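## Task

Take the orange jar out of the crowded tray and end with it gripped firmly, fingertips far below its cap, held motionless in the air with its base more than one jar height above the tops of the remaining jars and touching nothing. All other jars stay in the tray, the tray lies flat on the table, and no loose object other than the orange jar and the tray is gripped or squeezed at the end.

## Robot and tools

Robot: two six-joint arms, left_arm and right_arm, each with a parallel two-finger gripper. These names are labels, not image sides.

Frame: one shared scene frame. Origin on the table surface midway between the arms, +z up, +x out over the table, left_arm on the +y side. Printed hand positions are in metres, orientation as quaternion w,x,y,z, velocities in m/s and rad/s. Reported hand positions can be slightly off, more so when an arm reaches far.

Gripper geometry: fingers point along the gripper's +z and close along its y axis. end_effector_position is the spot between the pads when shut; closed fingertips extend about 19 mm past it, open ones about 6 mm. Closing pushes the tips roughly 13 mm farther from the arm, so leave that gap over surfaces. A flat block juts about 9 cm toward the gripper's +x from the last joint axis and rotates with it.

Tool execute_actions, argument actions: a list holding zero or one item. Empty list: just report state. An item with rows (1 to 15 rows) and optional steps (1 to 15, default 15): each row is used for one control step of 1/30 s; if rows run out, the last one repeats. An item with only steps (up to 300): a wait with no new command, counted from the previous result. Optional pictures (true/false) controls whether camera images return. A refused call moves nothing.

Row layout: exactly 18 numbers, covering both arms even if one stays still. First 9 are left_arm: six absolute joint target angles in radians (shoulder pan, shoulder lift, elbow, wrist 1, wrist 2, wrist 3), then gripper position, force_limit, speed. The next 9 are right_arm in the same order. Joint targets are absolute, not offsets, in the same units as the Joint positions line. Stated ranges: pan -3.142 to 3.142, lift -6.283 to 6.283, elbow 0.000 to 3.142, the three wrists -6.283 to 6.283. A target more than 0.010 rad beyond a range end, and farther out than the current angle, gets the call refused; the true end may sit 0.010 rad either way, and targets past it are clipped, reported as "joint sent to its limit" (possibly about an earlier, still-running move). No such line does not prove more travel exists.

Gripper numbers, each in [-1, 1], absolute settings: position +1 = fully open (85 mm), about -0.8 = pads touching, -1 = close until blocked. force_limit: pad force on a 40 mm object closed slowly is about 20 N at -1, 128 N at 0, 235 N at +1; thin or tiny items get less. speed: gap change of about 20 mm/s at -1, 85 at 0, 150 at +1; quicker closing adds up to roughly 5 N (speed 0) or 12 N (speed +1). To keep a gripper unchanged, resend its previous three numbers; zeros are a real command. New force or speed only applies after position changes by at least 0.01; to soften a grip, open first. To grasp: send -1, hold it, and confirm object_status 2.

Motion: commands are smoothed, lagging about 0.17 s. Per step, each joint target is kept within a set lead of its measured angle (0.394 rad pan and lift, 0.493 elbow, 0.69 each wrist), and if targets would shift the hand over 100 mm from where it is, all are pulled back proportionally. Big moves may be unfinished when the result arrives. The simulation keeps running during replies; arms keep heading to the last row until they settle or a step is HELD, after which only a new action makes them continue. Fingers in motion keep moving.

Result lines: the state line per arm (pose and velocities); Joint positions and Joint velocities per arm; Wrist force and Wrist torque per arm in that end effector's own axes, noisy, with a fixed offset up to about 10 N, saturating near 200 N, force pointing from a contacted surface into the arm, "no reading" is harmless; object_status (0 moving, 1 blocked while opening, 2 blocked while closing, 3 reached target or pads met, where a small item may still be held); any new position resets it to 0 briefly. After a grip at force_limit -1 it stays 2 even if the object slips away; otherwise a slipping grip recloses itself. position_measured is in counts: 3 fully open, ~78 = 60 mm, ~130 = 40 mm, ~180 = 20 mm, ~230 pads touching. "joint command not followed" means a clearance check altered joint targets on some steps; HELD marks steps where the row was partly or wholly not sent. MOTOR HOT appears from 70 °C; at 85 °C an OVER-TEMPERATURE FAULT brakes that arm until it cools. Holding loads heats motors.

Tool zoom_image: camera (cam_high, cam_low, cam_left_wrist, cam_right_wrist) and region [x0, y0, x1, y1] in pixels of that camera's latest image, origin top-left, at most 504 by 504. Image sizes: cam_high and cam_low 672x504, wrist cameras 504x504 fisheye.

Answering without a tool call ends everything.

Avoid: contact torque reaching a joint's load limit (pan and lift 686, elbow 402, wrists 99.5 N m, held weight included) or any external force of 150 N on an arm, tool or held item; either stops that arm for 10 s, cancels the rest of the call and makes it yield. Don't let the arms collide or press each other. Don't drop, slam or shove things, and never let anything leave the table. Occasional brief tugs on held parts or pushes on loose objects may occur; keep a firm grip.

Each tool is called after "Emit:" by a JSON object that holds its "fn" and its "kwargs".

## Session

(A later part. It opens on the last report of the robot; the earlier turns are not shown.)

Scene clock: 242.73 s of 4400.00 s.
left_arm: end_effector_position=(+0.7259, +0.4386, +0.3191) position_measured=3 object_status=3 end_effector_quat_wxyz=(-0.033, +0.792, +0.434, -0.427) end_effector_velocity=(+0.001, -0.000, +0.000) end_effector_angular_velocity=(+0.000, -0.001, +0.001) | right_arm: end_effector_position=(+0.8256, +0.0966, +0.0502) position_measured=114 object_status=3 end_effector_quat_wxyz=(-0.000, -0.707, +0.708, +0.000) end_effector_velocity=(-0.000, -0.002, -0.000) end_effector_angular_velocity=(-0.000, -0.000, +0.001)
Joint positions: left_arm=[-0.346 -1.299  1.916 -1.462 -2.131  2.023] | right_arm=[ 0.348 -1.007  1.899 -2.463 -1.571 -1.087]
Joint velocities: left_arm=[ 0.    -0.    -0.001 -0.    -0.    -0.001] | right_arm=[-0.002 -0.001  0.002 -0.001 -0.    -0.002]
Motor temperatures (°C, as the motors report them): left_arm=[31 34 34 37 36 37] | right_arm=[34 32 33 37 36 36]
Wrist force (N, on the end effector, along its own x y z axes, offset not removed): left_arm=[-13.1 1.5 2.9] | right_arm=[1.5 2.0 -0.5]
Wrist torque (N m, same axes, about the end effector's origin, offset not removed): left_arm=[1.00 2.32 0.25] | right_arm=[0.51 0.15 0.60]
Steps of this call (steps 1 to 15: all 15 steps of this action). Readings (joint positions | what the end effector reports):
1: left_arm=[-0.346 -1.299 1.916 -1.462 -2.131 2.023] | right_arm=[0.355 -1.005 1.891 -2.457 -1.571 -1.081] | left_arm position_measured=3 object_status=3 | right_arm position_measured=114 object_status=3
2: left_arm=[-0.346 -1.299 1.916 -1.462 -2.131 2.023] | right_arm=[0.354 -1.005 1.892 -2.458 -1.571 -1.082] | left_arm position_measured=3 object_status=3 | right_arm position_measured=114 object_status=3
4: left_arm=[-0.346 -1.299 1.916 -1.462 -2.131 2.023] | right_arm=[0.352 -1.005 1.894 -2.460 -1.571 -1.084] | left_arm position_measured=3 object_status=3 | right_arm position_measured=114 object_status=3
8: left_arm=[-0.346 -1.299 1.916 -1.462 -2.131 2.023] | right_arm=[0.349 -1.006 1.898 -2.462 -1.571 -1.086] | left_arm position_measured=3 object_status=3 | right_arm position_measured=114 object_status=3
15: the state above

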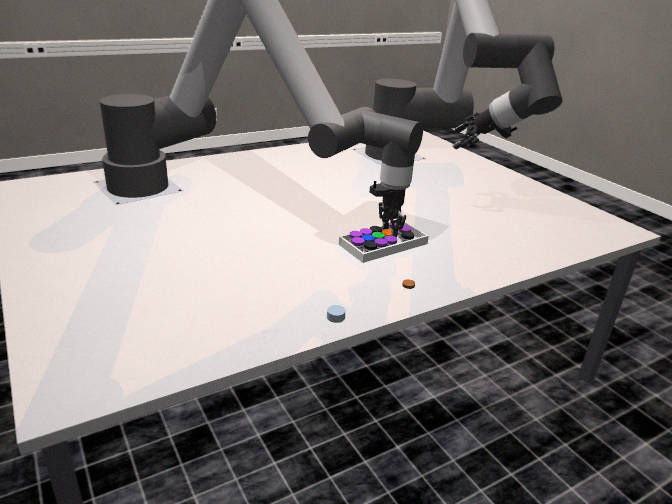

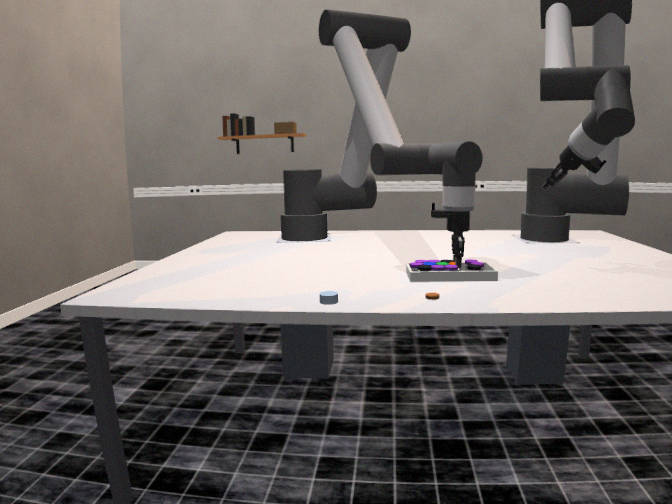

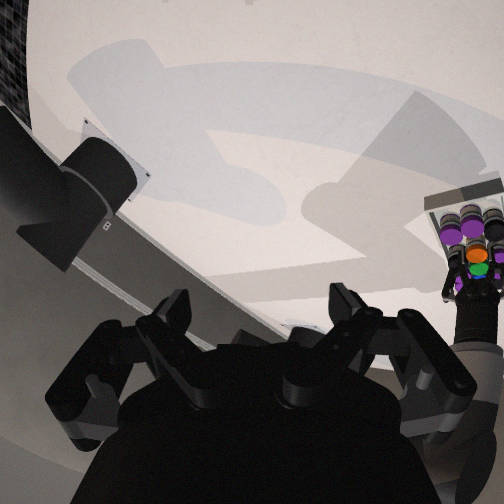

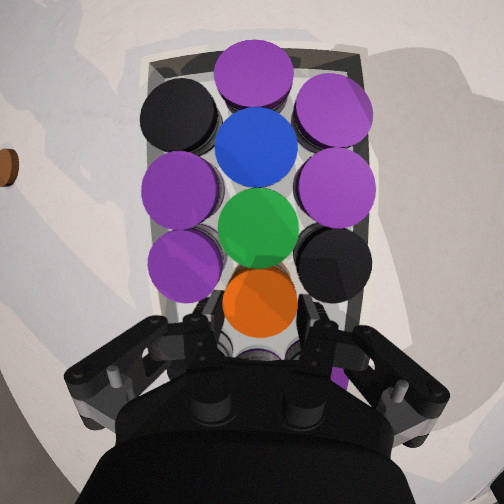

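Emit:
{"fn": "execute_actions", "kwargs": {"actions": [{"rows":[[-0.346,-1.299,1.916,-1.462,-2.131,2.023,1,0,0,0.3481,-1.0071,1.8993,-2.4630,-1.5708,-1.0877,-1,-0.8,-0.5]],"steps":11}], "pictures": false}}

Emit:
{"fn": "execute_actions", "kwargs": {"actions": [{"rows":[[-0.346,-1.299,1.916,-1.462,-2.131,2.023,1,0,0,0.3481,-1.0085,1.8989,-2.4612,-1.5708,-1.0877,-1,-0.8,-0.5]],"steps":8}], "pictures": false}}

Emit:
{"fn": "execute_actions", "kwargs": {"actions": [{"rows":[[-0.346,-1.299,1.916,-1.462,-2.131,2.023,1,0,0,0.3620,-0.9993,1.8824,-2.4539,-1.5708,-1.0738,-1,-0.8,-0.5]]}], "pictures": false}}

Emit:
{"fn": "execute_actions", "kwargs": {"actions": [{"rows":[[-0.346,-1.299,1.916,-1.462,-2.131,2.023,1,0,0,0.3620,-0.9993,1.8824,-2.4539,-1.5708,-1.0738,0.12,-0.8,0]],"steps":7}], "pictures": false}}

Emit:
{"fn": "execute_actions", "kwargs": {"actions": [{"rows":[[-0.346,-1.299,1.916,-1.462,-2.131,2.023,1,0,0,0.3555,-1.0026,1.8905,-2.4587,-1.5708,-1.0803,0.12,-0.8,0]],"steps":12}]}}

Scene clock: 252.73 s of 4400.00 s.
left_arm: end_effector_position=(+0.7259, +0.4386, +0.3191) position_measured=3 object_status=3 end_effector_quat_wxyz=(-0.033, +0.792, +0.434, -0.427) end_effector_velocity=(-0.000, -0.000, -0.001) end_effector_angular_velocity=(-0.000, +0.001, -0.000) | right_arm: end_effector_position=(+0.8256, +0.0963, +0.0503) position_measured=125 object_status=2 end_effector_quat_wxyz=(+0.000, -0.707, +0.708, -0.000) end_effector_velocity=(-0.000, -0.001, -0.000) end_effector_angular_velocity=(-0.002, -0.000, +0.001)
Joint positions: left_arm=[-0.346 -1.299  1.916 -1.462 -2.131  2.023] | right_arm=[ 0.348 -1.007  1.899 -2.463 -1.571 -1.088]
Joint velocities: left_arm=[-0.     0.001  0.     0.    -0.     0.001] | right_arm=[-0.     0.     0.001 -0.    -0.002 -0.001]
Motor temperatures (°C, as the motors report them): left_arm=[31 34 34 37 36 37] | right_arm=[34 32 33 37 36 36]
Wrist force (N, on the end effector, along its own x y z axes, offset not removed): left_arm=[-7.7 2.3 4.4] | right_arm=[1.4 6.8 -13.4]
Wrist torque (N m, same axes, about the end effector's origin, offset not removed): left_arm=[1.23 1.17 0.30] | right_arm=[0.50 0.55 0.54]
Steps of this call (steps 1 to 15: the robot went on to your last target; steps 16 to 90: nothing new was sent; then 6.63 s passed at rest; steps 91 to 101: all 11 steps of this action). Readings (joint positions | what the end effector reports):
91: left_arm=[-0.346 -1.299 1.916 -1.462 -2.131 2.023] | right_arm=[0.348 -1.007 1.899 -2.463 -1.571 -1.088] | left_arm position_measured=3 object_status=3 | right_arm position_measured=114 object_status=0
92: left_arm=[-0.346 -1.299 1.916 -1.462 -2.131 2.023] | right_arm=[0.348 -1.007 1.899 -2.463 -1.571 -1.088] | left_arm position_measured=3 object_status=3 | right_arm position_measured=114 object_status=0
94: left_arm=[-0.346 -1.299 1.916 -1.462 -2.131 2.023] | right_arm=[0.348 -1.007 1.899 -2.463 -1.571 -1.088] | left_arm position_measured=3 object_status=3 | right_arm position_measured=118 object_status=0
98: left_arm=[-0.346 -1.299 1.916 -1.462 -2.131 2.023] | right_arm=[0.348 -1.007 1.899 -2.463 -1.571 -1.088] | left_arm position_measured=3 object_status=3 | right_arm position_measured=125 object_status=0
101: the state above

Scene clock: 253.00 s of 4400.00 s.
left_arm: end_effector_position=(+0.7259, +0.4386, +0.3191) position_measured=3 object_status=3 end_effector_quat_wxyz=(-0.033, +0.792, +0.434, -0.427) end_effector_velocity=(+0.001, -0.001, +0.001) end_effector_angular_velocity=(-0.001, -0.002, -0.000) | right_arm: end_effector_position=(+0.8255, +0.0962, +0.0512) position_measured=125 object_status=2 end_effector_quat_wxyz=(-0.000, -0.707, +0.708, +0.000) end_effector_velocity=(+0.000, +0.001, +0.003) end_effector_angular_velocity=(+0.002, +0.001, -0.000)
Joint positions: left_arm=[-0.346 -1.299  1.916 -1.462 -2.131  2.023] | right_arm=[ 0.348 -1.008  1.899 -2.462 -1.571 -1.088]
Joint velocities: left_arm=[-0.    -0.001 -0.002 -0.     0.    -0.   ] | right_arm=[ 0.    -0.002 -0.002  0.004  0.002  0.001]
Motor temperatures (°C, as the motors report them): left_arm=[31 34 34 37 36 37] | right_arm=[34 32 33 37 36 36]
Wrist force (N, on the end effector, along its own x y z axes, offset not removed): left_arm=[-8.5 5.1 3.3] | right_arm=[0.1 3.2 1.5]
Wrist torque (N m, same axes, about the end effector's origin, offset not removed): left_arm=[1.75 1.26 0.35] | right_arm=[0.62 0.45 0.54]
Steps of this call (steps 1 to 8: all 8 steps of this action). Readings (joint positions | what the end effector reports):
1: left_arm=[-0.346 -1.299 1.916 -1.462 -2.131 2.023] | right_arm=[0.348 -1.007 1.899 -2.463 -1.571 -1.088] | left_arm position_measured=3 object_status=3 | right_arm position_measured=125 object_status=2
2: left_arm=[-0.346 -1.299 1.916 -1.462 -2.131 2.023] | right_arm=[0.348 -1.007 1.899 -2.463 -1.571 -1.088] | left_arm position_measured=3 object_status=3 | right_arm position_measured=125 object_status=2
4: left_arm=[-0.346 -1.299 1.916 -1.462 -2.131 2.023] | right_arm=[0.348 -1.008 1.899 -2.463 -1.571 -1.088] | left_arm position_measured=3 object_status=3 | right_arm position_measured=125 object_status=2
8: the state above

Scene clock: 253.50 s of 4400.00 s.
left_arm: end_effector_position=(+0.7259, +0.4386, +0.3191) position_measured=3 object_status=3 end_effector_quat_wxyz=(-0.033, +0.792, +0.434, -0.427) end_effector_velocity=(+0.000, -0.000, +0.001) end_effector_angular_velocity=(-0.000, -0.001, -0.001) | right_arm: end_effector_position=(+0.8256, +0.1127, +0.0509) position_measured=125 object_status=2 end_effector_quat_wxyz=(+0.000, -0.707, +0.708, -0.000) end_effector_velocity=(-0.001, +0.004, -0.001) end_effector_angular_velocity=(-0.003, +0.001, +0.002)
Joint positions: left_arm=[-0.346 -1.299  1.916 -1.462 -2.131  2.023] | right_arm=[ 0.361 -1.     1.883 -2.454 -1.571 -1.074]
Joint velocities: left_arm=[-0.    -0.    -0.001  0.     0.     0.   ] | right_arm=[ 0.004  0.003 -0.004  0.004 -0.002  0.002]
Motor temperatures (°C, as the motors report them): left_arm=[31 34 34 37 36 37] | right_arm=[34 32 33 37 36 36]
Wrist force (N, on the end effector, along its own x y z axes, offset not removed): left_arm=[-9.3 2.0 1.5] | right_arm=[0.8 0.7 1.8]
Wrist torque (N m, same axes, about the end effector's origin, offset not removed): left_arm=[1.16 1.43 0.40] | right_arm=[0.24 0.35 0.52]
Steps of this call (steps 1 to 15: all 15 steps of this action). Readings (joint positions | what the end effector reports):
1: left_arm=[-0.346 -1.299 1.916 -1.462 -2.131 2.023] | right_arm=[0.348 -1.008 1.899 -2.462 -1.571 -1.088] | left_arm position_measured=3 object_status=3 | right_arm position_measured=125 object_status=2
2: left_arm=[-0.346 -1.299 1.916 -1.462 -2.131 2.023] | right_arm=[0.349 -1.008 1.898 -2.461 -1.571 -1.087] | left_arm position_measured=3 object_status=3 | right_arm position_measured=125 object_status=2
4: left_arm=[-0.346 -1.299 1.916 -1.462 -2.131 2.023] | right_arm=[0.353 -1.005 1.893 -2.458 -1.571 -1.082] | left_arm position_measured=3 object_status=3 | right_arm position_measured=125 object_status=2
8: left_arm=[-0.346 -1.299 1.916 -1.462 -2.131 2.023] | right_arm=[0.359 -1.001 1.886 -2.456 -1.571 -1.077] | left_arm position_measured=3 object_status=3 | right_arm position_measured=125 object_status=2
15: the state above

Scene clock: 253.73 s of 4400.00 s.
left_arm: end_effector_position=(+0.7259, +0.4386, +0.3191) position_measured=3 object_status=3 end_effector_quat_wxyz=(-0.033, +0.792, +0.434, -0.427) end_effector_velocity=(-0.001, +0.000, -0.001) end_effector_angular_velocity=(+0.000, +0.002, -0.000) | right_arm: end_effector_position=(+0.8256, +0.1133, +0.0508) position_measured=114 object_status=0 end_effector_quat_wxyz=(+0.000, -0.707, +0.708, -0.000) end_effector_velocity=(-0.000, +0.001, -0.000) end_effector_angular_velocity=(+0.001, +0.000, +0.001)
Joint positions: left_arm=[-0.346 -1.299  1.916 -1.462 -2.131  2.023] | right_arm=[ 0.362 -0.999  1.882 -2.454 -1.571 -1.074]
Joint velocities: left_arm=[ 0.     0.     0.001  0.    -0.     0.001] | right_arm=[ 0.001  0.    -0.001 -0.     0.001  0.   ]
Motor temperatures (°C, as the motors report them): left_arm=[31 34 34 37 36 37] | right_arm=[34 32 33 37 36 36]
Wrist force (N, on the end effector, along its own x y z axes, offset not removed): left_arm=[-9.9 3.8 4.5] | right_arm=[-0.8 2.8 1.3]
Wrist torque (N m, same axes, about the end effector's origin, offset not removed): left_arm=[1.38 1.66 0.41] | right_arm=[0.47 0.71 0.58]
Steps of this call (steps 1 to 7: all 7 steps of this action). Readings (joint positions | what the end effector reports):
1: left_arm=[-0.346 -1.299 1.916 -1.462 -2.131 2.023] | right_arm=[0.362 -1.000 1.883 -2.454 -1.571 -1.074] | left_arm position_measured=3 object_status=3 | right_arm position_measured=125 object_status=0
2: left_arm=[-0.346 -1.299 1.916 -1.462 -2.131 2.023] | right_arm=[0.362 -1.000 1.883 -2.454 -1.571 -1.074] | left_arm position_measured=3 object_status=3 | right_arm position_measured=125 object_status=0
4: left_arm=[-0.346 -1.299 1.916 -1.462 -2.131 2.023] | right_arm=[0.362 -0.999 1.883 -2.454 -1.571 -1.074] | left_arm position_measured=3 object_status=3 | right_arm position_measured=119 object_status=0
7: the state above

Scene clock: 254.13 s of 4400.00 s.
left_arm: end_effector_position=(+0.7259, +0.4386, +0.3191) position_measured=3 object_status=3 end_effector_quat_wxyz=(-0.033, +0.792, +0.434, -0.427) end_effector_velocity=(-0.001, +0.000, -0.001) end_effector_angular_velocity=(+0.001, +0.001, +0.000) | right_arm: end_effector_position=(+0.8256, +0.1060, +0.0501) position_measured=114 object_status=3 end_effector_quat_wxyz=(-0.000, -0.707, +0.708, +0.000) end_effector_velocity=(+0.001, -0.005, +0.000) end_effector_angular_velocity=(+0.001, -0.003, +0.000)
Joint positions: left_arm=[-0.346 -1.299  1.916 -1.462 -2.131  2.023] | right_arm=[ 0.356 -1.002  1.89  -2.458 -1.571 -1.08 ]
Joint velocities: left_arm=[-0.    -0.     0.002  0.     0.    -0.   ] | right_arm=[-0.004 -0.002  0.004 -0.005 -0.001 -0.005]
Motor temperatures (°C, as the motors report them): left_arm=[31 34 34 37 36 37] | right_arm=[34 32 33 37 36 36]
Wrist force (N, on the end effector, along its own x y z axes, offset not removed): left_arm=[-10.2 3.6 6.8] | right_arm=[4.0 0.5 2.9]
Wrist torque (N m, same axes, about the end effector's origin, offset not removed): left_arm=[1.47 1.73 0.20] | right_arm=[0.15 -0.30 0.60]
Steps of this call (steps 1 to 12: all 12 steps of this action). Readings (joint positions | what the end effector reports):
1: left_arm=[-0.346 -1.299 1.916 -1.462 -2.131 2.023] | right_arm=[0.362 -0.999 1.882 -2.454 -1.571 -1.074] | left_arm position_measured=3 object_status=3 | right_arm position_measured=114 object_status=0
2: left_arm=[-0.346 -1.299 1.916 -1.462 -2.131 2.023] | right_arm=[0.362 -1.000 1.883 -2.454 -1.571 -1.074] | left_arm position_measured=3 object_status=3 | right_arm position_measured=114 object_status=0
4: left_arm=[-0.346 -1.299 1.916 -1.462 -2.131 2.023] | right_arm=[0.360 -1.001 1.885 -2.456 -1.571 -1.076] | left_arm position_measured=3 object_status=3 | right_arm position_measured=114 object_status=0
8: left_arm=[-0.346 -1.299 1.916 -1.462 -2.131 2.023] | right_arm=[0.357 -1.002 1.889 -2.458 -1.571 -1.079] | left_arm position_measured=3 object_status=3 | right_arm position_measured=114 object_status=3
12: the state above

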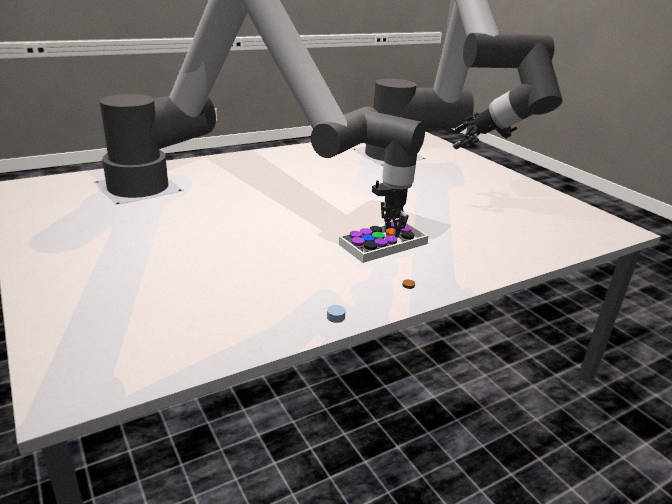

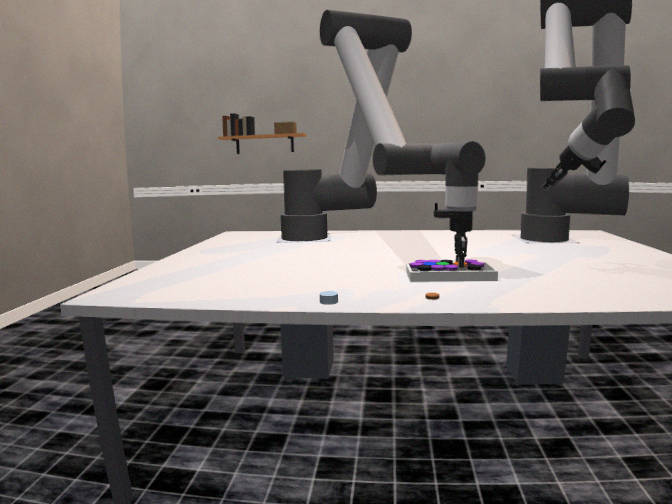

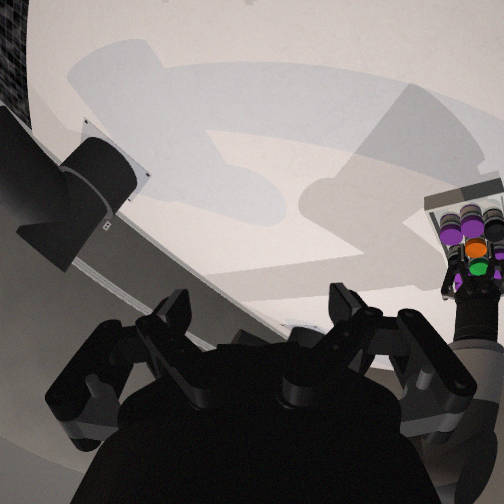

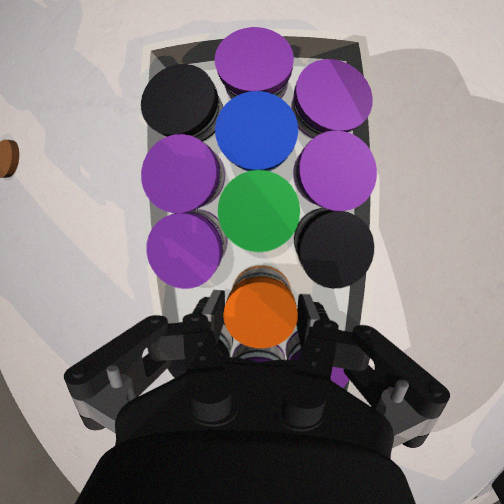

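Emit:
{"fn": "execute_actions", "kwargs": {"actions": [{"rows":[[-0.346,-1.299,1.916,-1.462,-2.131,2.023,1,0,0,0.3555,-0.9847,1.8953,-2.4814,-1.5708,-1.0803,0.12,-0.8,0]]}], "pictures": false}}

Emit:
{"fn": "execute_actions", "kwargs": {"actions": [{"rows":[[-0.346,-1.299,1.916,-1.462,-2.131,2.023,1,0,0,0.3555,-0.9852,1.8952,-2.4808,-1.5708,-1.0803,-1,0.9,-0.5]]}], "pictures": false}}

Emit:
{"fn": "execute_actions", "kwargs": {"actions": [{"rows":[[-0.346,-1.299,1.916,-1.462,-2.131,2.023,1,0,0,0.3555,-1.0214,1.885,-2.4344,-1.5708,-1.0803,-1,0.9,-0.5]],"steps":9}], "pictures": false}}

Emit:
{"fn": "execute_actions", "kwargs": {"actions": [{"rows":[[-0.346,-1.299,1.916,-1.462,-2.131,2.023,1,0,0,0.3555,-1.1317,1.8298,-2.2689,-1.5708,-1.0803,-1,0.9,-0.5]]}], "pictures": false}}

Emit:
{"fn": "execute_actions", "kwargs": {"actions": [{"steps":25}]}}

Emit:
{"fn": "zoom_image", "kwargs": {"camera": "cam_high", "region": [330, 150, 450, 270]}}

Scene clock: 264.00 s of 4400.00 s.
left_arm: end_effector_position=(+0.7259, +0.4386, +0.3191) position_measured=3 object_status=3 end_effector_quat_wxyz=(-0.033, +0.792, +0.434, -0.427) end_effector_velocity=(+0.001, +0.000, +0.001) end_effector_angular_velocity=(-0.001, -0.001, +0.000) | right_arm: end_effector_position=(+0.8256, +0.1053, +0.0321) position_measured=114 object_status=3 end_effector_quat_wxyz=(+0.000, -0.707, +0.708, -0.000) end_effector_velocity=(-0.001, -0.001, -0.006) end_effector_angular_velocity=(-0.001, +0.001, -0.000)
Joint positions: left_arm=[-0.346 -1.299  1.916 -1.462 -2.131  2.023] | right_arm=[ 0.355 -0.985  1.895 -2.481 -1.571 -1.08 ]
Joint velocities: left_arm=[ 0.001 -0.    -0.001 -0.    -0.     0.001] | right_arm=[-0.     0.005  0.002 -0.006  0.    -0.   ]
Motor temperatures (°C, as the motors report them): left_arm=[31 34 34 37 36 37] | right_arm=[34 32 33 37 36 36]
Wrist force (N, on the end effector, along its own x y z axes, offset not removed): left_arm=[-10.6 6.1 4.0] | right_arm=[2.6 2.5 1.8]
Wrist torque (N m, same axes, about the end effector's origin, offset not removed): left_arm=[1.73 1.60 0.30] | right_arm=[0.53 -0.01 0.64]
Steps of this call (steps 1 to 15: the robot went on to your last target; steps 16 to 90: nothing new was sent; then 6.37 s passed at rest; steps 91 to 105: all 15 steps of this action). Readings (joint positions | what the end effector reports):
91: left_arm=[-0.346 -1.299 1.916 -1.462 -2.131 2.023] | right_arm=[0.355 -1.003 1.891 -2.459 -1.571 -1.080] | left_arm position_measured=3 object_status=3 | right_arm position_measured=114 object_status=3
92: left_arm=[-0.346 -1.299 1.916 -1.462 -2.131 2.023] | right_arm=[0.355 -1.002 1.891 -2.460 -1.571 -1.080] | left_arm position_measured=3 object_status=3 | right_arm position_measured=114 object_status=3
94: left_arm=[-0.346 -1.299 1.916 -1.462 -2.131 2.023] | right_arm=[0.355 -0.996 1.892 -2.468 -1.571 -1.080] | left_arm position_measured=3 object_status=3 | right_arm position_measured=114 object_status=3
98: left_arm=[-0.346 -1.299 1.916 -1.462 -2.131 2.023] | right_arm=[0.355 -0.989 1.894 -2.476 -1.571 -1.080] | left_arm position_measured=3 object_status=3 | right_arm position_measured=114 object_status=3
105: the state above

Scene clock: 264.50 s of 4400.00 s.
left_arm: end_effector_position=(+0.7259, +0.4386, +0.3191) position_measured=3 object_status=3 end_effector_quat_wxyz=(-0.033, +0.792, +0.434, -0.427) end_effector_velocity=(+0.001, -0.001, +0.001) end_effector_angular_velocity=(-0.001, -0.001, -0.001) | right_arm: end_effector_position=(+0.8256, +0.1054, +0.0320) position_measured=131 object_status=0 end_effector_quat_wxyz=(+0.000, -0.707, +0.708, -0.000) end_effector_velocity=(-0.000, -0.000, -0.000) end_effector_angular_velocity=(-0.001, +0.000, -0.001)
Joint positions: left_arm=[-0.346 -1.299  1.916 -1.462 -2.131  2.023] | right_arm=[ 0.355 -0.985  1.895 -2.481 -1.571 -1.08 ]
Joint velocities: left_arm=[-0.001 -0.    -0.001 -0.    -0.     0.   ] | right_arm=[ 0.    -0.    -0.     0.001 -0.001  0.001]
Motor temperatures (°C, as the motors report them): left_arm=[31 34 34 37 36 37] | right_arm=[34 32 33 37 36 36]
Wrist force (N, on the end effector, along its own x y z axes, offset not removed): left_arm=[-9.9 6.9 5.3] | right_arm=[8.3 14.7 -49.6]
Wrist torque (N m, same axes, about the end effector's origin, offset not removed): left_arm=[2.00 1.63 0.36] | right_arm=[0.10 0.15 0.60]
Steps of this call (steps 1 to 15: all 15 steps of this action). Readings (joint positions | what the end effector reports):
1: left_arm=[-0.346 -1.299 1.916 -1.462 -2.131 2.023] | right_arm=[0.355 -0.985 1.895 -2.481 -1.571 -1.080] | left_arm position_measured=3 object_status=3 | right_arm position_measured=114 object_status=0
2: left_arm=[-0.346 -1.299 1.916 -1.462 -2.131 2.023] | right_arm=[0.355 -0.985 1.895 -2.481 -1.571 -1.080] | left_arm position_measured=3 object_status=3 | right_arm position_measured=114 object_status=0
4: left_arm=[-0.346 -1.299 1.916 -1.462 -2.131 2.023] | right_arm=[0.355 -0.985 1.895 -2.481 -1.571 -1.080] | left_arm position_measured=3 object_status=3 | right_arm position_measured=118 object_status=0
8: left_arm=[-0.346 -1.299 1.916 -1.462 -2.131 2.023] | right_arm=[0.355 -0.985 1.895 -2.481 -1.571 -1.080] | left_arm position_measured=3 object_status=3 | right_arm position_measured=128 object_status=0
15: the state above

Scene clock: 264.80 s of 4400.00 s.
left_arm: end_effector_position=(+0.7259, +0.4386, +0.3191) position_measured=3 object_status=3 end_effector_quat_wxyz=(-0.033, +0.792, +0.434, -0.427) end_effector_velocity=(+0.001, -0.000, +0.001) end_effector_angular_velocity=(-0.000, -0.001, +0.000) | right_arm: end_effector_position=(+0.8256, +0.1053, +0.0635) position_measured=132 object_status=2 end_effector_quat_wxyz=(+0.000, -0.707, +0.708, -0.000) end_effector_velocity=(-0.002, -0.001, +0.051) end_effector_angular_velocity=(-0.002, +0.001, -0.000)
Joint positions: left_arm=[-0.346 -1.299  1.916 -1.462 -2.131  2.023] | right_arm=[ 0.355 -1.015  1.887 -2.442 -1.571 -1.08 ]
Joint velocities: left_arm=[-0.    -0.001 -0.001  0.    -0.    -0.   ] | right_arm=[-0.    -0.049 -0.013  0.064 -0.001 -0.   ]
Motor temperatures (°C, as the motors report them): left_arm=[31 34 34 37 36 37] | right_arm=[34 32 33 37 36 36]
Wrist force (N, on the end effector, along its own x y z axes, offset not removed): left_arm=[-9.3 5.5 2.3] | right_arm=[1.9 3.7 1.1]
Wrist torque (N m, same axes, about the end effector's origin, offset not removed): left_arm=[1.74 1.53 0.18] | right_arm=[0.78 0.11 0.68]
Steps of this call (steps 1 to 9: all 9 steps of this action). Readings (joint positions | what the end effector reports):
1: left_arm=[-0.346 -1.299 1.916 -1.462 -2.131 2.023] | right_arm=[0.355 -0.985 1.895 -2.481 -1.571 -1.080] | left_arm position_measured=3 object_status=3 | right_arm position_measured=131 object_status=2
2: left_arm=[-0.346 -1.299 1.916 -1.462 -2.131 2.023] | right_arm=[0.355 -0.987 1.895 -2.479 -1.571 -1.080] | left_arm position_measured=3 object_status=3 | right_arm position_measured=131 object_status=2
4: left_arm=[-0.346 -1.299 1.916 -1.462 -2.131 2.023] | right_arm=[0.355 -0.999 1.891 -2.464 -1.571 -1.080] | left_arm position_measured=3 object_status=3 | right_arm position_measured=132 object_status=2
8: left_arm=[-0.346 -1.299 1.916 -1.462 -2.131 2.023] | right_arm=[0.355 -1.013 1.887 -2.445 -1.571 -1.080] | left_arm position_measured=3 object_status=3 | right_arm position_measured=132 object_status=2
9: the state above

Scene clock: 265.30 s of 4400.00 s.
left_arm: end_effector_position=(+0.7259, +0.4386, +0.3191) position_measured=3 object_status=3 end_effector_quat_wxyz=(-0.033, +0.792, +0.434, -0.427) end_effector_velocity=(+0.001, +0.000, +0.001) end_effector_angular_velocity=(-0.001, -0.002, +0.001) | right_arm: end_effector_position=(+0.8271, +0.1061, +0.1942) position_measured=132 object_status=2 end_effector_quat_wxyz=(+0.000, -0.707, +0.708, -0.000) end_effector_velocity=(-0.006, -0.003, +0.050) end_effector_angular_velocity=(-0.003, +0.005, -0.001)
Joint positions: left_arm=[-0.346 -1.299  1.916 -1.462 -2.131  2.023] | right_arm=[ 0.355 -1.126  1.832 -2.278 -1.571 -1.08 ]
Joint velocities: left_arm=[ 0.001 -0.001 -0.002  0.    -0.    -0.   ] | right_arm=[ 0.    -0.044 -0.019  0.069  0.     0.001]
Motor temperatures (°C, as the motors report them): left_arm=[31 34 34 37 36 37] | right_arm=[34 32 33 37 36 36]
Wrist force (N, on the end effector, along its own x y z axes, offset not removed): left_arm=[-4.1 4.2 1.6] | right_arm=[-0.8 2.2 1.1]
Wrist torque (N m, same axes, about the end effector's origin, offset not removed): left_arm=[1.41 0.47 0.40] | right_arm=[0.47 0.61 0.62]
Steps of this call (steps 1 to 15: all 15 steps of this action). Readings (joint positions | what the end effector reports):
1: left_arm=[-0.346 -1.299 1.916 -1.462 -2.131 2.023] | right_arm=[0.355 -1.017 1.886 -2.441 -1.571 -1.080] | left_arm position_measured=3 object_status=3 | right_arm position_measured=132 object_status=2
2: left_arm=[-0.346 -1.299 1.916 -1.462 -2.131 2.023] | right_arm=[0.355 -1.020 1.884 -2.437 -1.571 -1.080] | left_arm position_measured=3 object_status=3 | right_arm position_measured=132 object_status=2
4: left_arm=[-0.346 -1.299 1.916 -1.462 -2.131 2.023] | right_arm=[0.355 -1.046 1.871 -2.402 -1.571 -1.080] | left_arm position_measured=3 object_status=3 | right_arm position_measured=132 object_status=2
8: left_arm=[-0.346 -1.299 1.916 -1.462 -2.131 2.023] | right_arm=[0.355 -1.096 1.846 -2.324 -1.571 -1.080] | left_arm position_measured=3 object_status=3 | right_arm position_measured=132 object_status=2
15: the state above

Scene clock: 266.13 s of 4400.00 s.
left_arm: end_effector_position=(+0.7259, +0.4386, +0.3191) position_measured=3 object_status=3 end_effector_quat_wxyz=(-0.033, +0.792, +0.434, -0.427) end_effector_velocity=(+0.000, +0.001, +0.000) end_effector_angular_velocity=(-0.000, -0.001, +0.001) | right_arm: end_effector_position=(+0.8265, +0.1058, +0.2006) position_measured=132 object_status=2 end_effector_quat_wxyz=(-0.000, -0.707, +0.708, -0.000) end_effector_velocity=(-0.000, -0.001, -0.000) end_effector_angular_velocity=(-0.001, +0.000, +0.000)
Joint positions: left_arm=[-0.346 -1.299  1.916 -1.462 -2.131  2.023] | right_arm=[ 0.355 -1.132  1.83  -2.269 -1.571 -1.08 ]
Joint velocities: left_arm=[ 0.001 -0.    -0.    -0.    -0.    -0.   ] | right_arm=[-0.    -0.     0.001  0.    -0.001 -0.   ]
Motor temperatures (°C, as the motors report them): left_arm=[31 34 34 37 36 37] | right_arm=[34 32 33 37 36 36]
Wrist force (N, on the end effector, along its own x y z axes, offset not removed): left_arm=[-14.3 4.7 1.8] | right_arm=[1.9 3.4 1.8]
Wrist torque (N m, same axes, about the end effector's origin, offset not removed): left_arm=[1.56 2.43 0.28] | right_arm=[0.71 0.05 0.62]
Steps of this call (steps 1 to 15: the robot went on to your last target; steps 16 to 25: nothing new was sent). Readings (joint positions | what the end effector reports):
1: left_arm=[-0.346 -1.299 1.916 -1.462 -2.131 2.023] | right_arm=[0.355 -1.127 1.832 -2.276 -1.571 -1.080] | left_arm position_measured=3 object_status=3 | right_arm position_measured=132 object_status=2
2: left_arm=[-0.346 -1.299 1.916 -1.462 -2.131 2.023] | right_arm=[0.355 -1.128 1.831 -2.274 -1.571 -1.080] | left_arm position_measured=3 object_status=3 | right_arm position_measured=132 object_status=2
4: left_arm=[-0.346 -1.299 1.916 -1.462 -2.131 2.023] | right_arm=[0.355 -1.130 1.831 -2.272 -1.571 -1.080] | left_arm position_measured=3 object_status=3 | right_arm position_measured=132 object_status=2
8: left_arm=[-0.346 -1.299 1.916 -1.462 -2.131 2.023] | right_arm=[0.355 -1.131 1.830 -2.270 -1.571 -1.080] | left_arm position_measured=3 object_status=3 | right_arm position_measured=132 object_status=2
25: the state above
All arms were judged still, so your last target was given up. Only a new action makes them travel on or press farther. Fingers that are still opening or closing keep moving.

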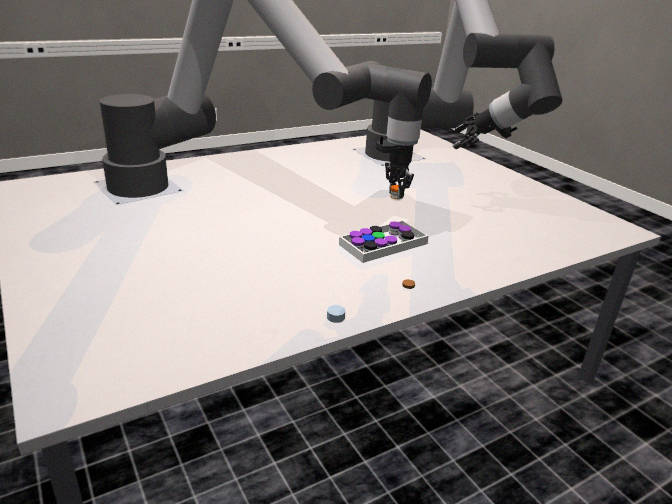

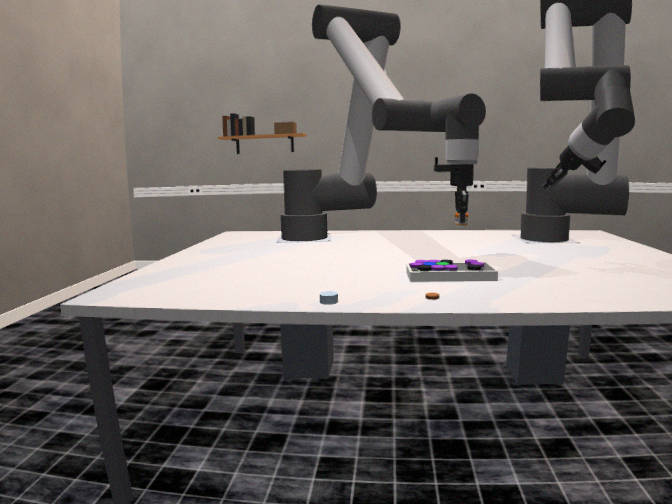

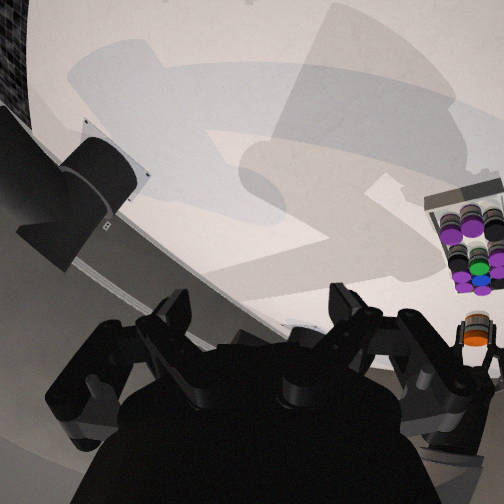

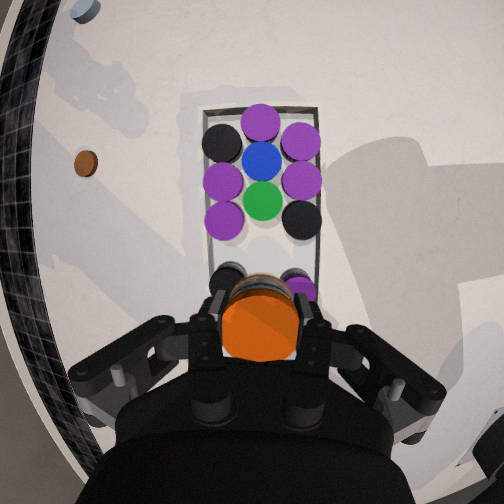

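Region (330, 150, 450, 270) of cam_high's 672x504 image, scaled by 4.200, with more detail than that image has.

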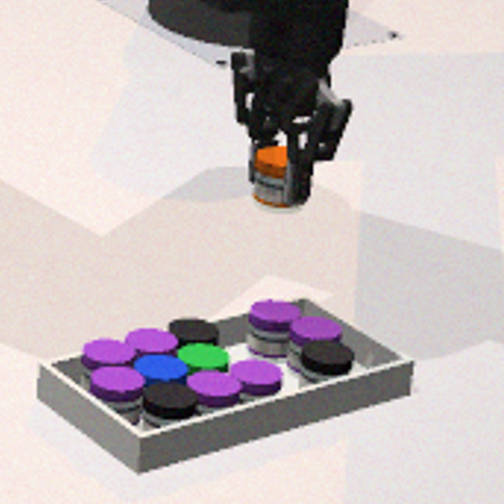

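Emit:
{"fn": "finished_scene", "kwargs": {"scene": 1}}

The scene is finished: the task was done.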